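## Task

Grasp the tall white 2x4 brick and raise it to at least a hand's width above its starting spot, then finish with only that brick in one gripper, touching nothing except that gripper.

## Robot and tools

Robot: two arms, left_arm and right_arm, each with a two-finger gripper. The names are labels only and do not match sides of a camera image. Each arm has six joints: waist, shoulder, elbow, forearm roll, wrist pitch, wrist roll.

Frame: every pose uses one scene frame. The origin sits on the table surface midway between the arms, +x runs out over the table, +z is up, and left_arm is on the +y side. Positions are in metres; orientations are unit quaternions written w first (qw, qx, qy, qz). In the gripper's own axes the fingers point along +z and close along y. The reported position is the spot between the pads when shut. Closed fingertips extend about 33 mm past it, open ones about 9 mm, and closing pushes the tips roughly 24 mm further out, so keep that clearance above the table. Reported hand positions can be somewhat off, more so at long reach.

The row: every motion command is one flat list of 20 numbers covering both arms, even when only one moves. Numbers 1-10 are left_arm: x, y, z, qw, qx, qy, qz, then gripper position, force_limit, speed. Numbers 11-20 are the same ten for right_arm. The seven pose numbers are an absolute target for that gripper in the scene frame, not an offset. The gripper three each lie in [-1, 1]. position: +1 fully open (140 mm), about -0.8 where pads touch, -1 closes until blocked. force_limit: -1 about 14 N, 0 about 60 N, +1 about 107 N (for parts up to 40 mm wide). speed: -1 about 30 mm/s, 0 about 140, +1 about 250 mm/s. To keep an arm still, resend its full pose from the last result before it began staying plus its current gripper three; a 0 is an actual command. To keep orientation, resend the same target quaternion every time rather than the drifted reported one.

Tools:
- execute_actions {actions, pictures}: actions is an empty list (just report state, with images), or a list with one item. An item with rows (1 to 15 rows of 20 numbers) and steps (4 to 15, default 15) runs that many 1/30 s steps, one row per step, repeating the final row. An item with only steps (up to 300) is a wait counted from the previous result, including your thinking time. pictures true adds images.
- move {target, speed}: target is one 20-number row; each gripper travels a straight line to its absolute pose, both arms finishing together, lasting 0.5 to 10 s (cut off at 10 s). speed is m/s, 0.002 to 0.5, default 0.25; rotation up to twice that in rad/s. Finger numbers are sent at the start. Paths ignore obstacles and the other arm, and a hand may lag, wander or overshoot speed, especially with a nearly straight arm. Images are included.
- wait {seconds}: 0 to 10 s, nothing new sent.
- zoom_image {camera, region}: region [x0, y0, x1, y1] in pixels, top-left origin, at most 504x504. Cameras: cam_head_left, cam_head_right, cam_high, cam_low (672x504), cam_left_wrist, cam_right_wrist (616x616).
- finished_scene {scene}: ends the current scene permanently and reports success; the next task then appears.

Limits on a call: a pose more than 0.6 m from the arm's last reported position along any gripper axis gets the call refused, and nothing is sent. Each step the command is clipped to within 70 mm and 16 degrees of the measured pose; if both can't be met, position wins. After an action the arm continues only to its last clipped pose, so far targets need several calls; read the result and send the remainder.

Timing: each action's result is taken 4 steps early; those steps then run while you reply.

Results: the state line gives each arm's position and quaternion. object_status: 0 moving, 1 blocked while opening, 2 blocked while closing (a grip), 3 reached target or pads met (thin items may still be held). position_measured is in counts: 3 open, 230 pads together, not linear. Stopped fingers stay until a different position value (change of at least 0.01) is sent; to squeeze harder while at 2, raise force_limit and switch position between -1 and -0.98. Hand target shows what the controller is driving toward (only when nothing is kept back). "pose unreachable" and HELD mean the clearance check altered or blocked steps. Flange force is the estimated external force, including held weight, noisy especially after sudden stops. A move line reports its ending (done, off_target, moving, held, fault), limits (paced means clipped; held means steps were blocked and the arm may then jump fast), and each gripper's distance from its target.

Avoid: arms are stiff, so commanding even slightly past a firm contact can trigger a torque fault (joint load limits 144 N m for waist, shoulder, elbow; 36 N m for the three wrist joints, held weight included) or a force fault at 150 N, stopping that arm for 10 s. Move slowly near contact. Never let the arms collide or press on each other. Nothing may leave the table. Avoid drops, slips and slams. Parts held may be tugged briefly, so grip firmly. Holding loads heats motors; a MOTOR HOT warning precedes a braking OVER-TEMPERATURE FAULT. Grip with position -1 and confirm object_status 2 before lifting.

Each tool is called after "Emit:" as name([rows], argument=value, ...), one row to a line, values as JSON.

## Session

Emit:
execute_actions(actions=[])

Scene clock: 0.00 s of 3808.00 s.
left_arm: end_effector_position=(+0.3260, +0.5601, +0.3968) position_measured=137 object_status=3 end_effector_quat_wxyz=(-0.365, +0.707, +0.298, +0.528) | right_arm: end_effector_position=(+0.4292, -0.5532, +0.1475) position_measured=230 object_status=3 end_effector_quat_wxyz=(-0.052, +0.964, -0.255, +0.046)
Joint positions: left_arm=[-0.931 -0.465 -0.382 -1.406 -1.751  2.882] | right_arm=[-0.082  0.092 -0.1   -0.084 -1.266  1.106]
Joint velocities: left_arm=[-0.    -0.     0.    -0.001 -0.    -0.   ] | right_arm=[ 0.     0.    -0.     0.002  0.    -0.   ]
Flange force (N, the push that the arm receives, along the gripper's own x y z axes): no reading
Hand target (left_arm): +0.326, +0.560, +0.397; -0.365, +0.707, +0.298, +0.528
Hand target (right_arm): +0.429, -0.553, +0.147; -0.052, +0.964, -0.255, +0.046

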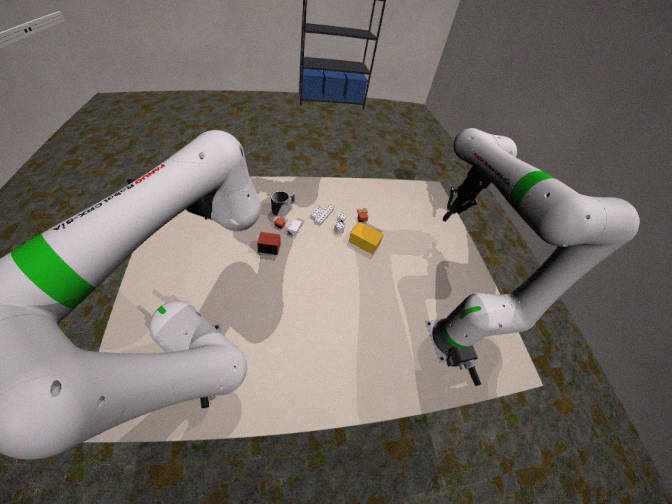

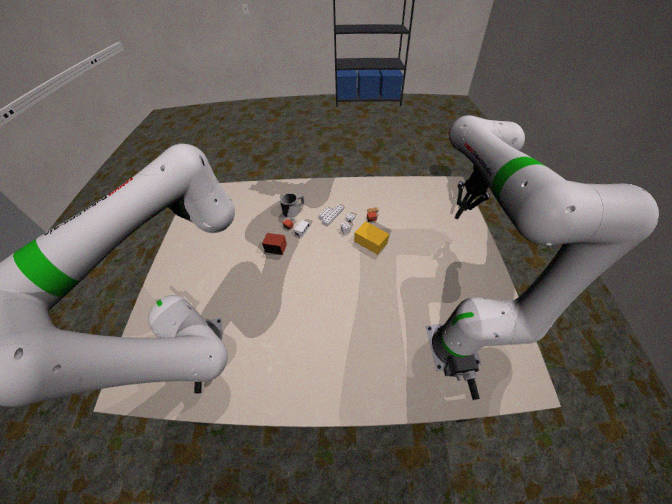

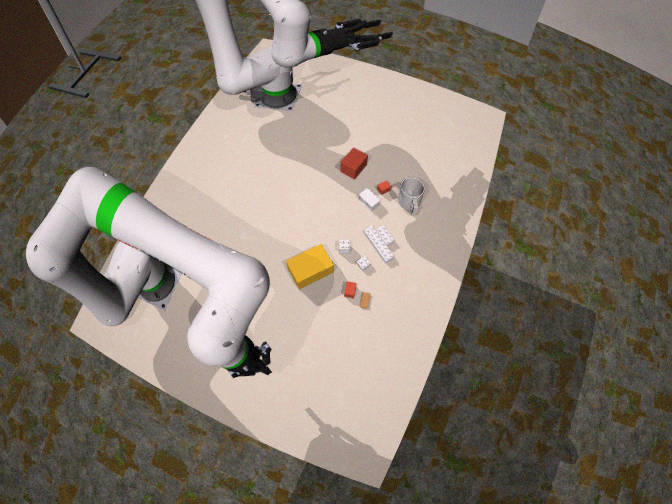

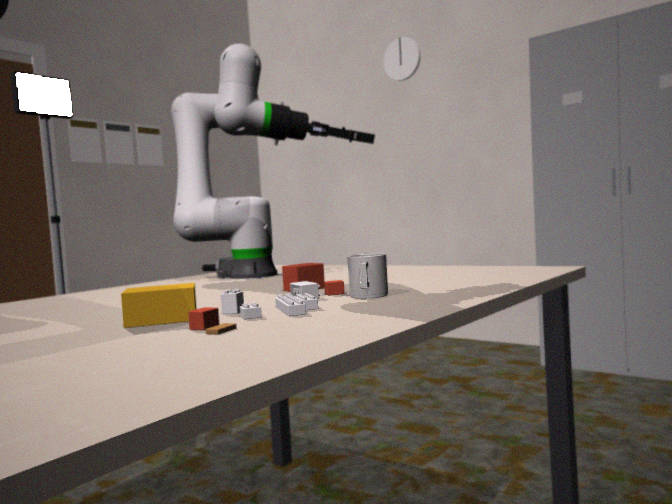

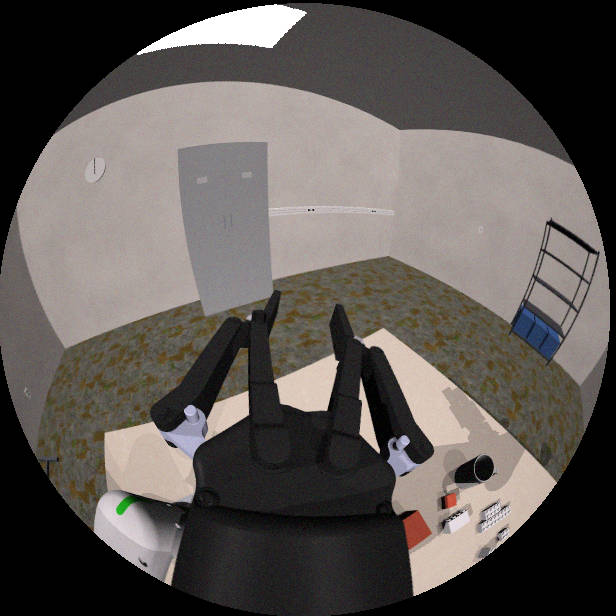

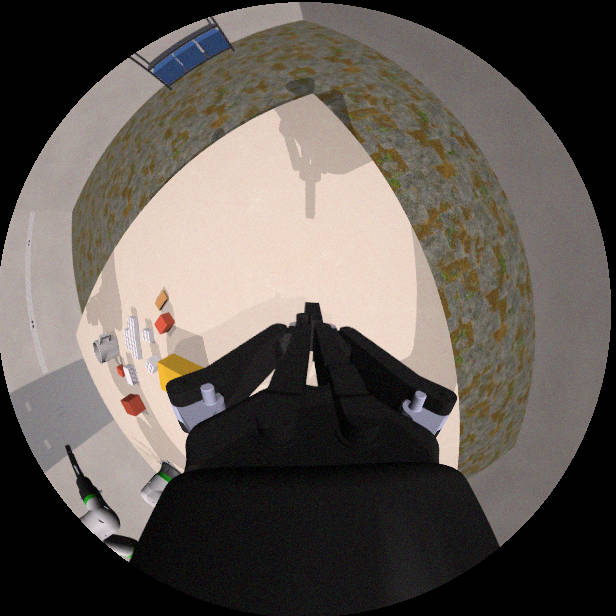

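Emit:
zoom_image(camera="cam_high", region=[300, 140, 460, 300])

Region (300, 140, 460, 300) of cam_high's 672x504 image, scaled by 3.150, with more detail than that image has.

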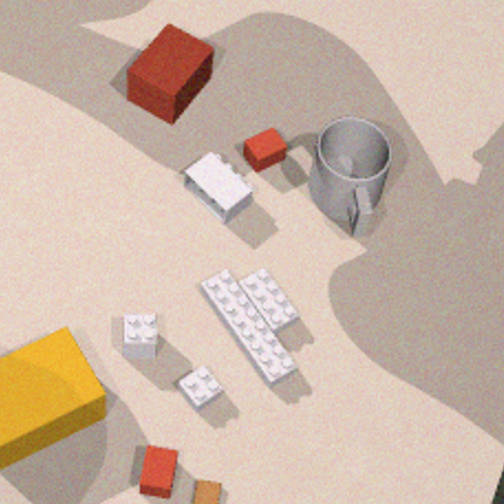

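Emit:
move(target=[0.498,0.11,0.13,0,0.829,0.559,0,0.5,0,0, 0.4292,-0.5532,0.1475,-0.052,0.964,-0.255,0.046,-1,0,0], speed=0.4)

Scene clock: 2.83 s of 3808.00 s.
left_arm: end_effector_position=(+0.4978, +0.1091, +0.1307) position_measured=66 object_status=3 end_effector_quat_wxyz=(-0.001, +0.830, +0.557, +0.000) | right_arm: end_effector_position=(+0.4292, -0.5532, +0.1475) position_measured=233 object_status=3 end_effector_quat_wxyz=(-0.052, +0.964, -0.255, +0.046)
Joint positions: left_arm=[-0.558  0.499  0.364 -0.001 -1.437  3.117] | right_arm=[-0.082  0.093 -0.099 -0.085 -1.267  1.107]
Joint velocities: left_arm=[ 0.     0.001  0.     0.001  0.    -0.001] | right_arm=[0.001 0.    0.    0.    0.    0.   ]
Flange force (N, the push that the arm receives, along the gripper's own x y z axes): left_arm=[5.3 -10.5 5.3] | right_arm=[-1.2 0.0 1.2]
Hand target (left_arm): +0.498, +0.109, +0.131; -0.001, +0.830, +0.557, +0.000
Hand target (right_arm): +0.429, -0.553, +0.148; -0.052, +0.964, -0.255, +0.046
Off the commanded pose (left_arm): 0.001 m, 0 deg.
Off the commanded pose (right_arm): 0.000 m, 0 deg.
Kept back: nothing.
move: done

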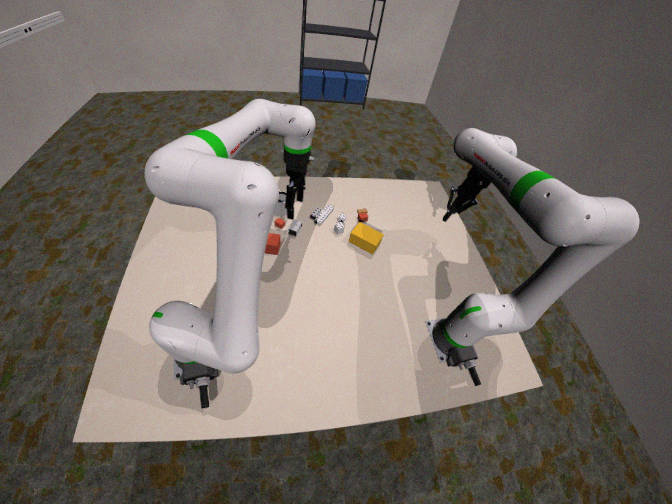

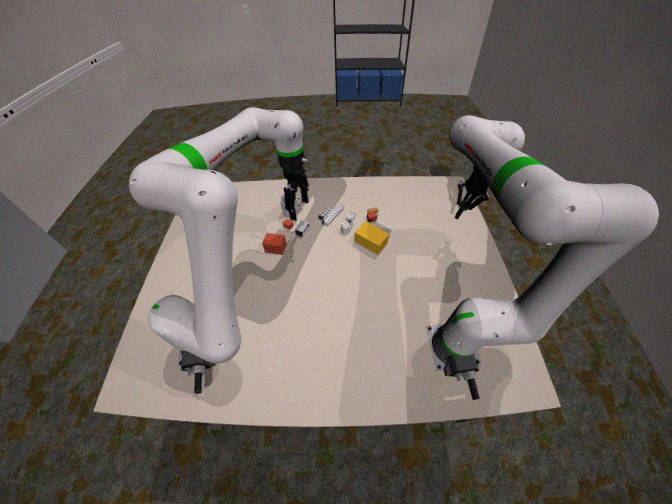

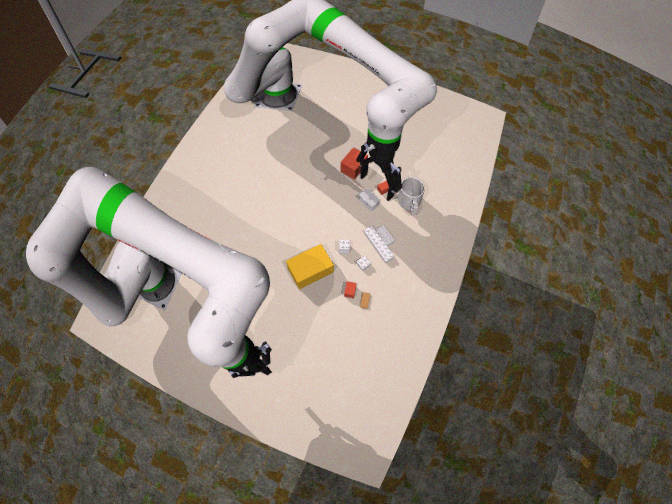

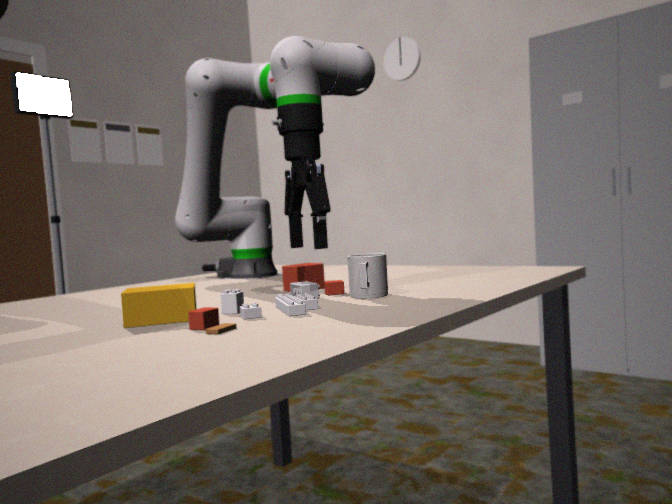

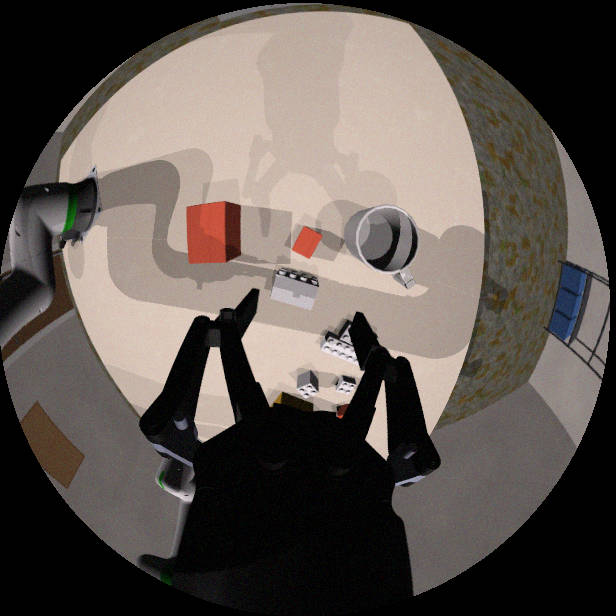

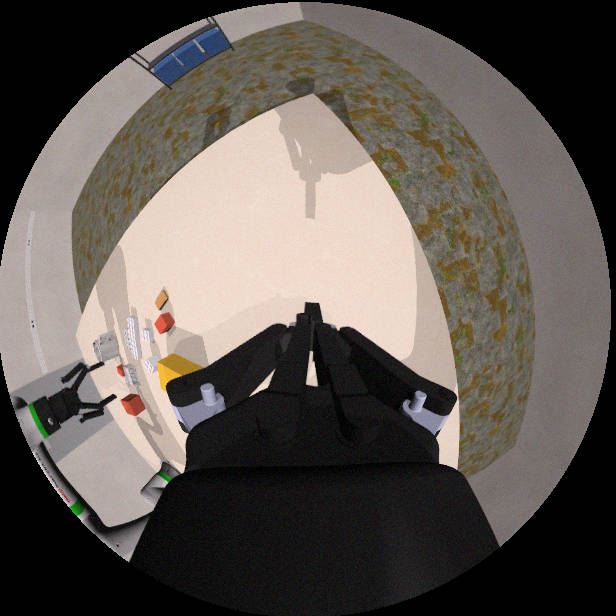

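Emit:
move(target=[0.477,0.118,0.06,0,0.829,0.559,0,0.5,0,0, 0.4292,-0.5532,0.1475,-0.052,0.964,-0.255,0.046,-1,0,0], speed=0.15)

Scene clock: 3.93 s of 3808.00 s.
left_arm: end_effector_position=(+0.4773, +0.1179, +0.0600) position_measured=66 object_status=3 end_effector_quat_wxyz=(+0.000, +0.829, +0.559, +0.000) | right_arm: end_effector_position=(+0.4292, -0.5532, +0.1475) position_measured=233 object_status=3 end_effector_quat_wxyz=(-0.052, +0.964, -0.255, +0.046)
Joint positions: left_arm=[-0.556  0.481  0.17  -0.    -1.259  3.119] | right_arm=[-0.082  0.093 -0.099 -0.085 -1.267  1.107]
Joint velocities: left_arm=[ 0.     0.001 -0.001  0.002  0.002 -0.002] | right_arm=[-0.     0.     0.    -0.001  0.001 -0.   ]
Flange force (N, the push that the arm receives, along the gripper's own x y z axes): left_arm=[4.0 -5.7 5.8] | right_arm=[-0.1 -4.5 -3.0]
Hand target (left_arm): +0.477, +0.118, +0.060; -0.000, +0.829, +0.559, +0.000
Hand target (right_arm): +0.429, -0.553, +0.147; -0.052, +0.964, -0.255, +0.046
Off the commanded pose (left_arm): 0.000 m, 0 deg.
Off the commanded pose (right_arm): 0.000 m, 0 deg.
Kept back: nothing.
move: done

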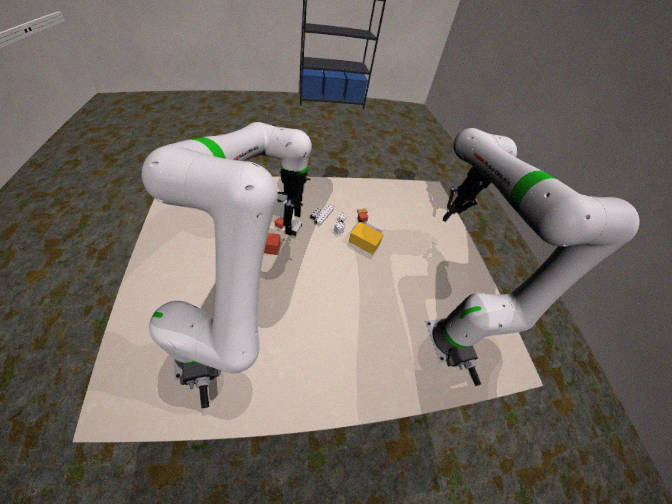

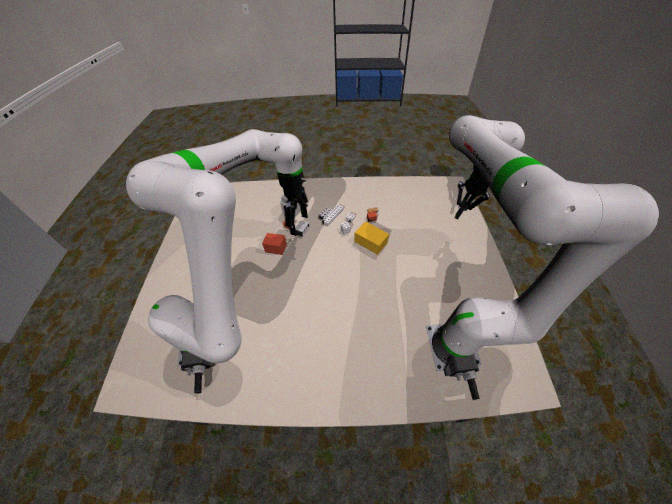

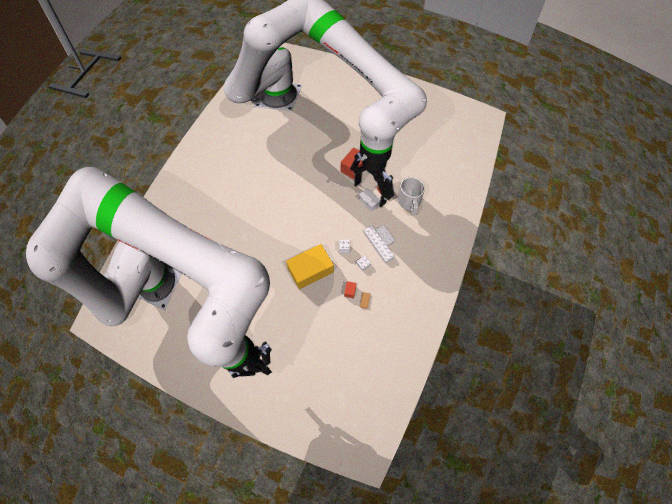

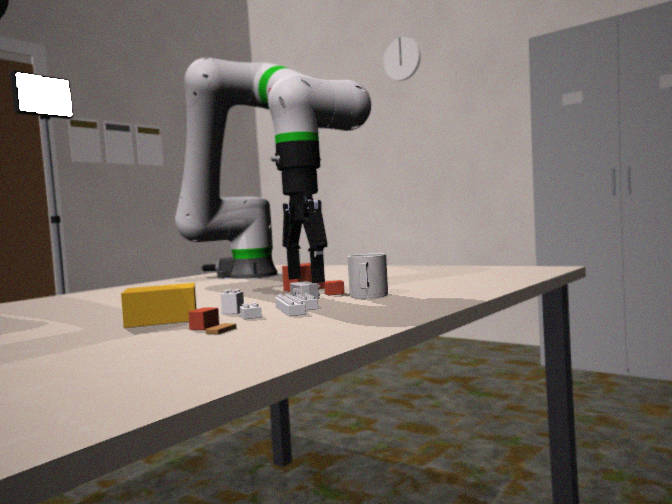

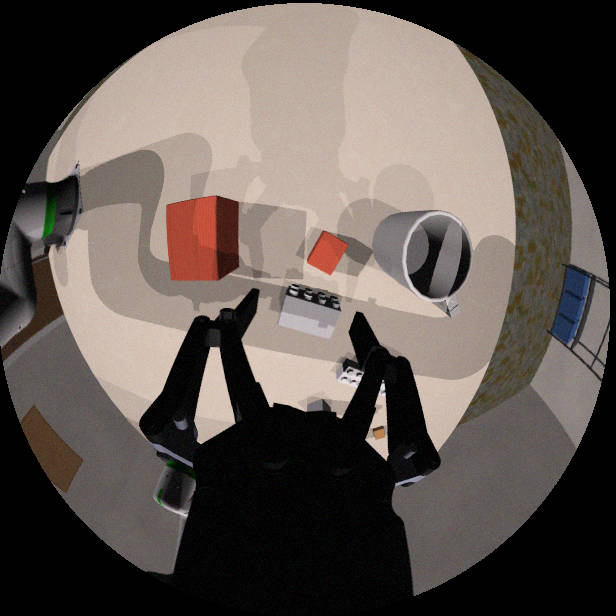

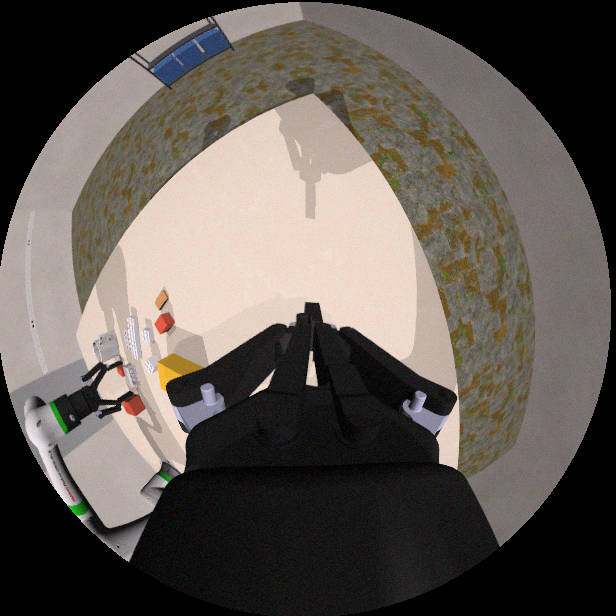

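Emit:
move(target=[0.4787,0.1077,0.036,0,0.829,0.559,0,0.5,0,0, 0.4292,-0.5532,0.1475,-0.052,0.964,-0.255,0.046,-1,0,0], speed=0.08)

Emit:
move(target=[0.4787,0.1077,0.036,0,0.829,0.559,0,-1,0.2,-0.3, 0.4292,-0.5532,0.1475,-0.052,0.964,-0.255,0.046,-1,0,0], speed=0.08)

Scene clock: 4.97 s of 3808.00 s.
left_arm: end_effector_position=(+0.4787, +0.1077, +0.0360) position_measured=66 object_status=3 end_effector_quat_wxyz=(-0.000, +0.829, +0.559, -0.000) | right_arm: end_effector_position=(+0.4292, -0.5532, +0.1475) position_measured=233 object_status=3 end_effector_quat_wxyz=(-0.052, +0.964, -0.255, +0.046)
Joint positions: left_arm=[-0.571  0.517  0.164  0.    -1.217  3.133] | right_arm=[-0.082  0.093 -0.099 -0.085 -1.267  1.107]
Joint velocities: left_arm=[-0.     0.002 -0.    -0.001  0.002  0.   ] | right_arm=[-0.001 -0.     0.001  0.    -0.    -0.   ]
Flange force (N, the push that the arm receives, along the gripper's own x y z axes): left_arm=[2.6 -4.3 2.7] | right_arm=[3.8 -3.1 -0.4]
Hand target (left_arm): +0.479, +0.108, +0.036; -0.000, +0.829, +0.559, -0.000
Hand target (right_arm): +0.429, -0.553, +0.147; -0.052, +0.964, -0.255, +0.046
Off the commanded pose (left_arm): 0.000 m, 0 deg.
Off the commanded pose (right_arm): 0.000 m, 0 deg.
Kept back: nothing.
move: done

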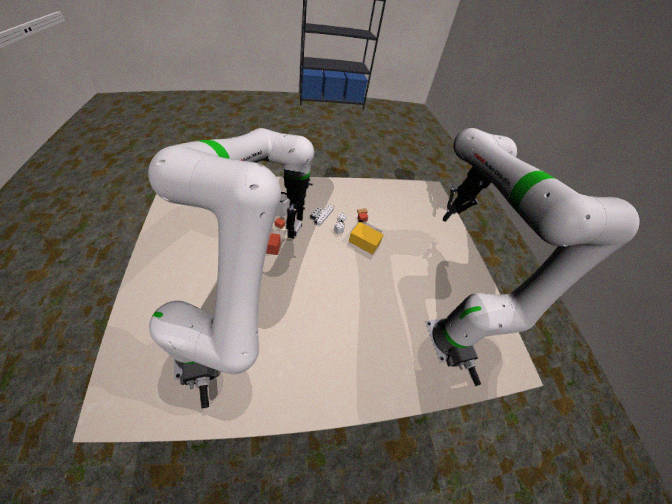

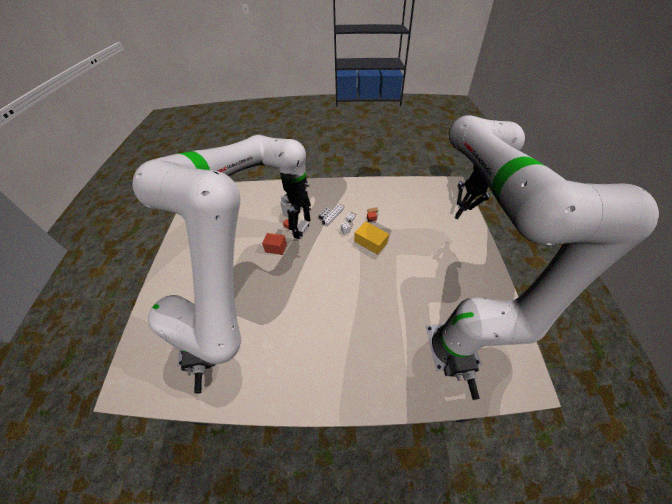

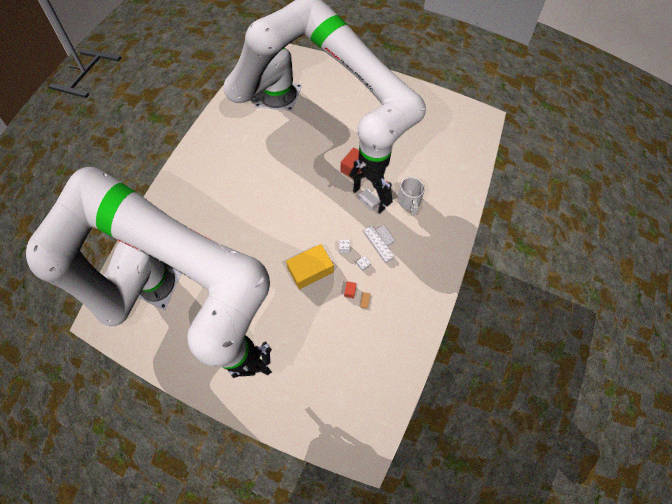

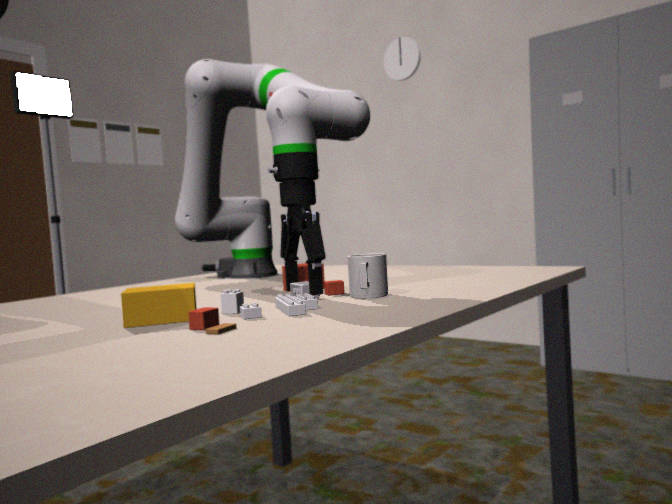

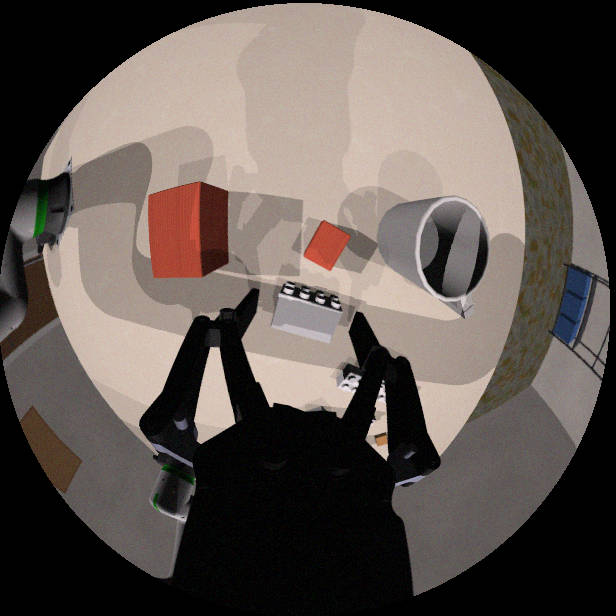

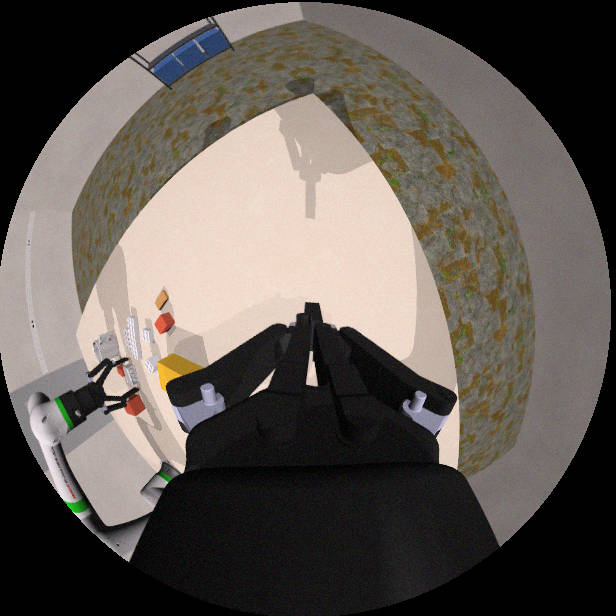

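Scene clock: 5.67 s of 3808.00 s.
left_arm: end_effector_position=(+0.4787, +0.1077, +0.0360) position_measured=137 object_status=2 end_effector_quat_wxyz=(-0.000, +0.829, +0.559, -0.000) | right_arm: end_effector_position=(+0.4292, -0.5532, +0.1475) position_measured=233 object_status=3 end_effector_quat_wxyz=(-0.052, +0.964, -0.255, +0.046)
Joint positions: left_arm=[-0.571  0.517  0.164  0.    -1.217  3.133] | right_arm=[-0.082  0.093 -0.099 -0.085 -1.267  1.107]
Joint velocities: left_arm=[ 0.     0.001 -0.    -0.001  0.     0.   ] | right_arm=[-0.     0.    -0.    -0.001 -0.    -0.   ]
Flange force (N, the push that the arm receives, along the gripper's own x y z axes): left_arm=[4.5 -7.8 -21.9] | right_arm=[-2.2 -1.2 -0.3]
Hand target (left_arm): +0.479, +0.108, +0.036; -0.000, +0.829, +0.559, -0.000
Hand target (right_arm): +0.429, -0.553, +0.147; -0.052, +0.964, -0.255, +0.046
Off the commanded pose (left_arm): 0.000 m, 0 deg.
Off the commanded pose (right_arm): 0.000 m, 0 deg.
Kept back: nothing.
move: done

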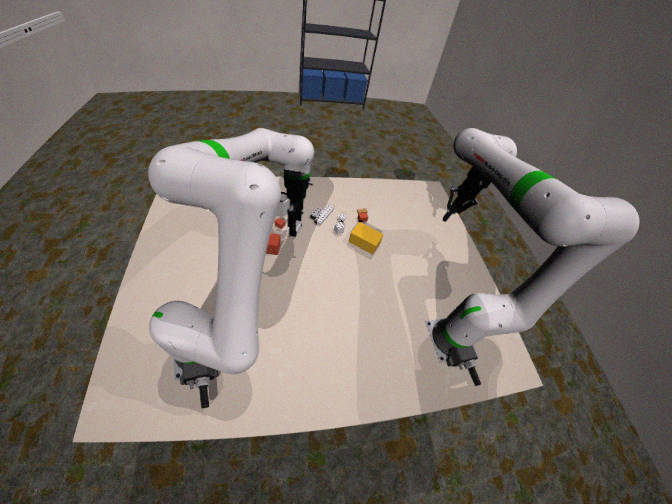

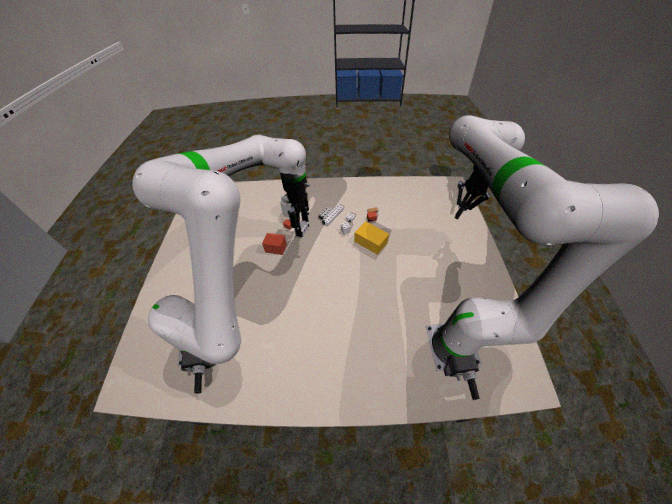

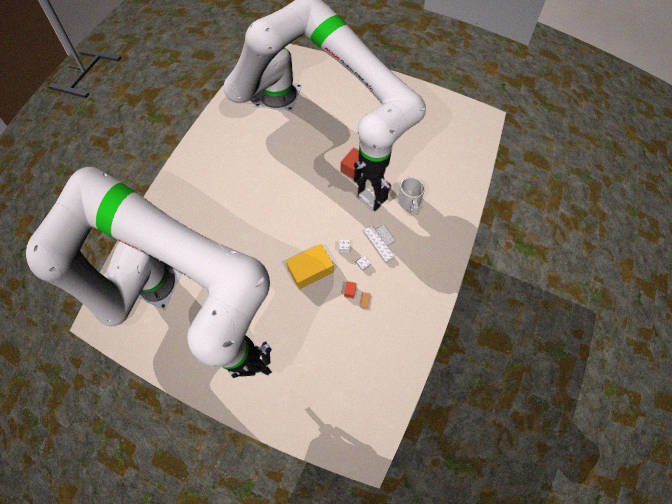

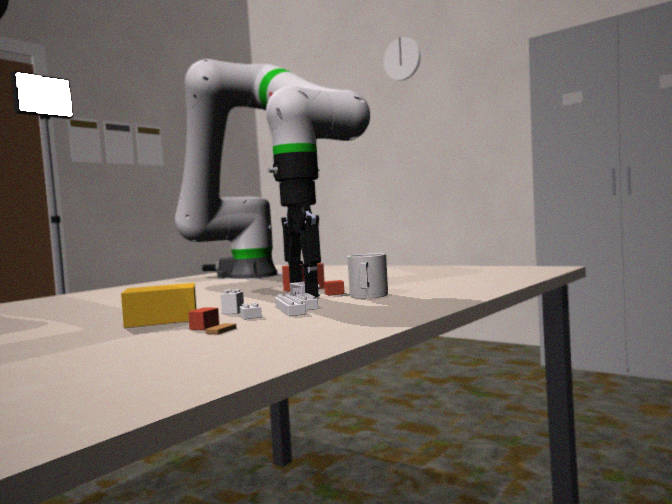

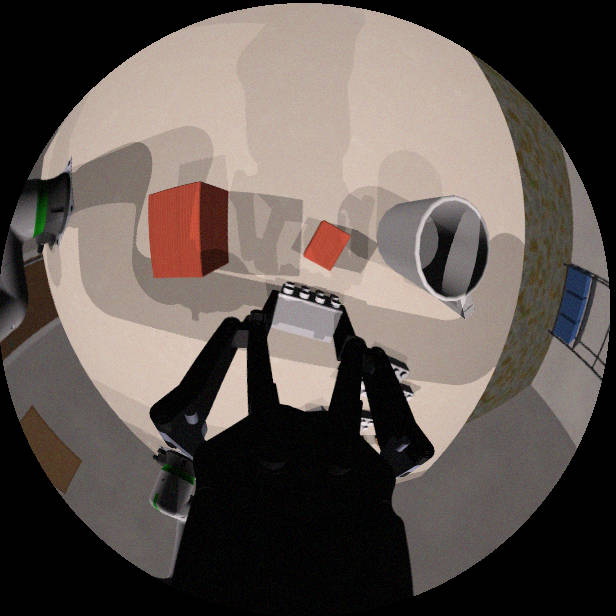

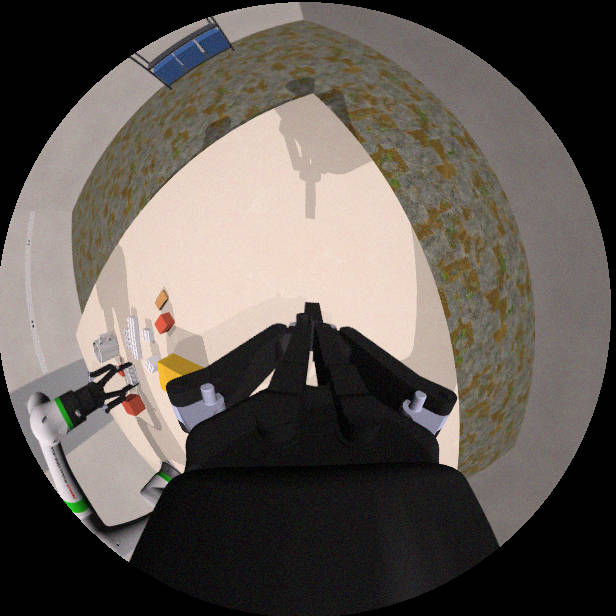

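Emit:
move(target=[0.4787,0.1077,0.19,0,0.829,0.559,0,-1,0.2,-0.3, 0.4292,-0.5532,0.1475,-0.052,0.964,-0.255,0.046,-1,0,0], speed=0.2)

Scene clock: 7.07 s of 3808.00 s.
left_arm: end_effector_position=(+0.4782, +0.1080, +0.1901) position_measured=137 object_status=2 end_effector_quat_wxyz=(+0.000, +0.829, +0.559, -0.000) | right_arm: end_effector_position=(+0.4292, -0.5532, +0.1475) position_measured=233 object_status=3 end_effector_quat_wxyz=(-0.052, +0.964, -0.255, +0.046)
Joint positions: left_arm=[-0.571  0.443  0.422  0.    -1.55   3.133] | right_arm=[-0.082  0.093 -0.099 -0.085 -1.267  1.107]
Joint velocities: left_arm=[-0.002  0.001  0.003 -0.002 -0.001  0.   ] | right_arm=[ 0.     0.     0.001  0.001 -0.     0.   ]
Flange force (N, the push that the arm receives, along the gripper's own x y z axes): left_arm=[5.7 -7.5 1.7] | right_arm=[4.7 -4.2 -1.7]
Hand target (left_arm): +0.478, +0.108, +0.190; +0.000, +0.829, +0.559, -0.000
Hand target (right_arm): +0.429, -0.553, +0.147; -0.052, +0.964, -0.255, +0.046
Off the commanded pose (left_arm): 0.001 m, 0 deg.
Off the commanded pose (right_arm): 0.000 m, 0 deg.
Kept back: nothing.
move: done

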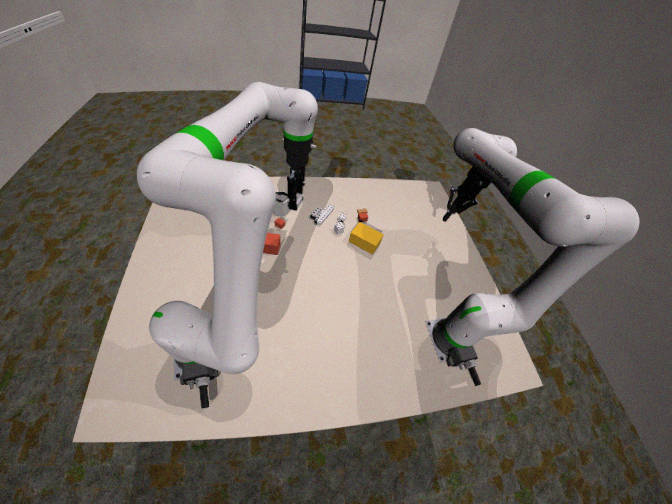

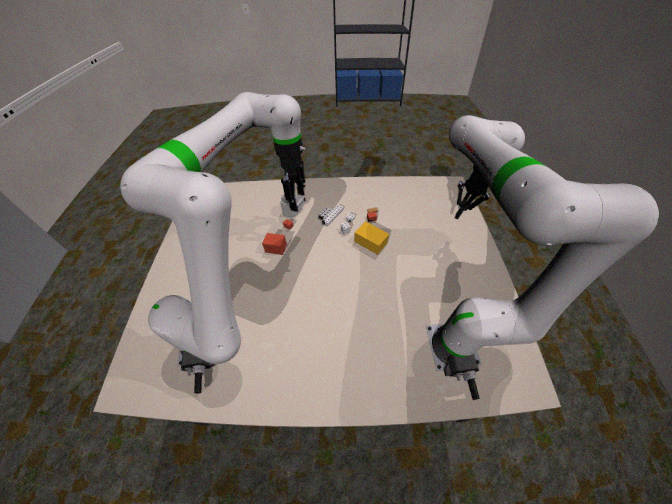

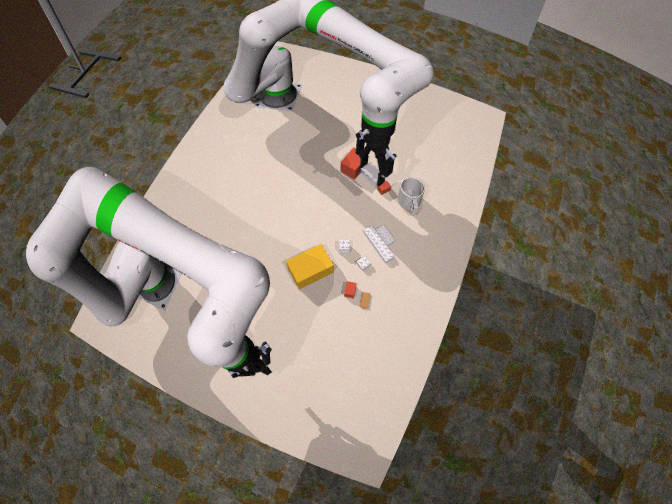

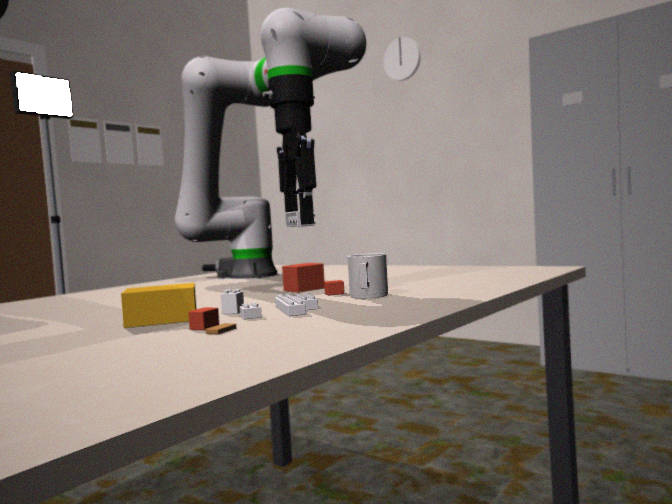

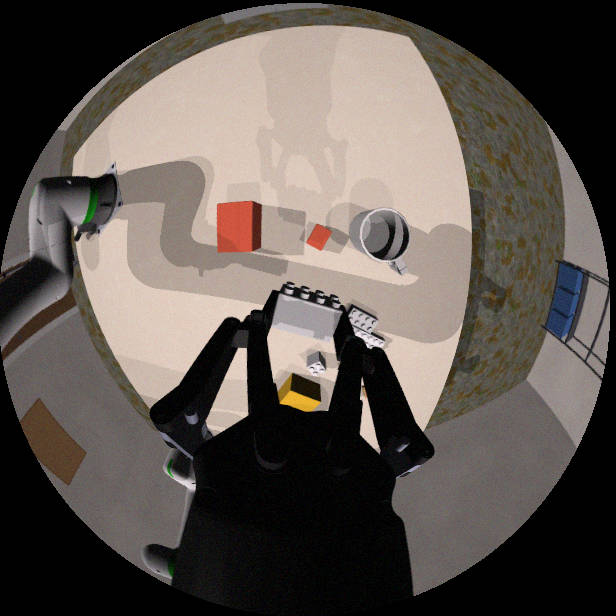

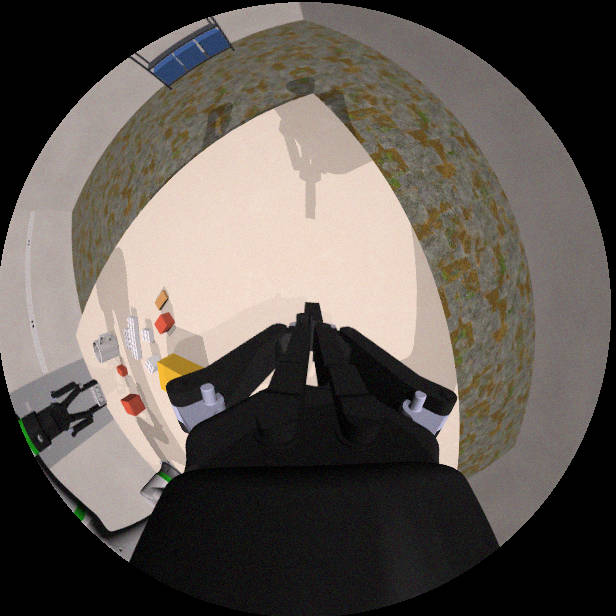

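Emit:
finished_scene(scene=2)

The scene is finished: the task was done.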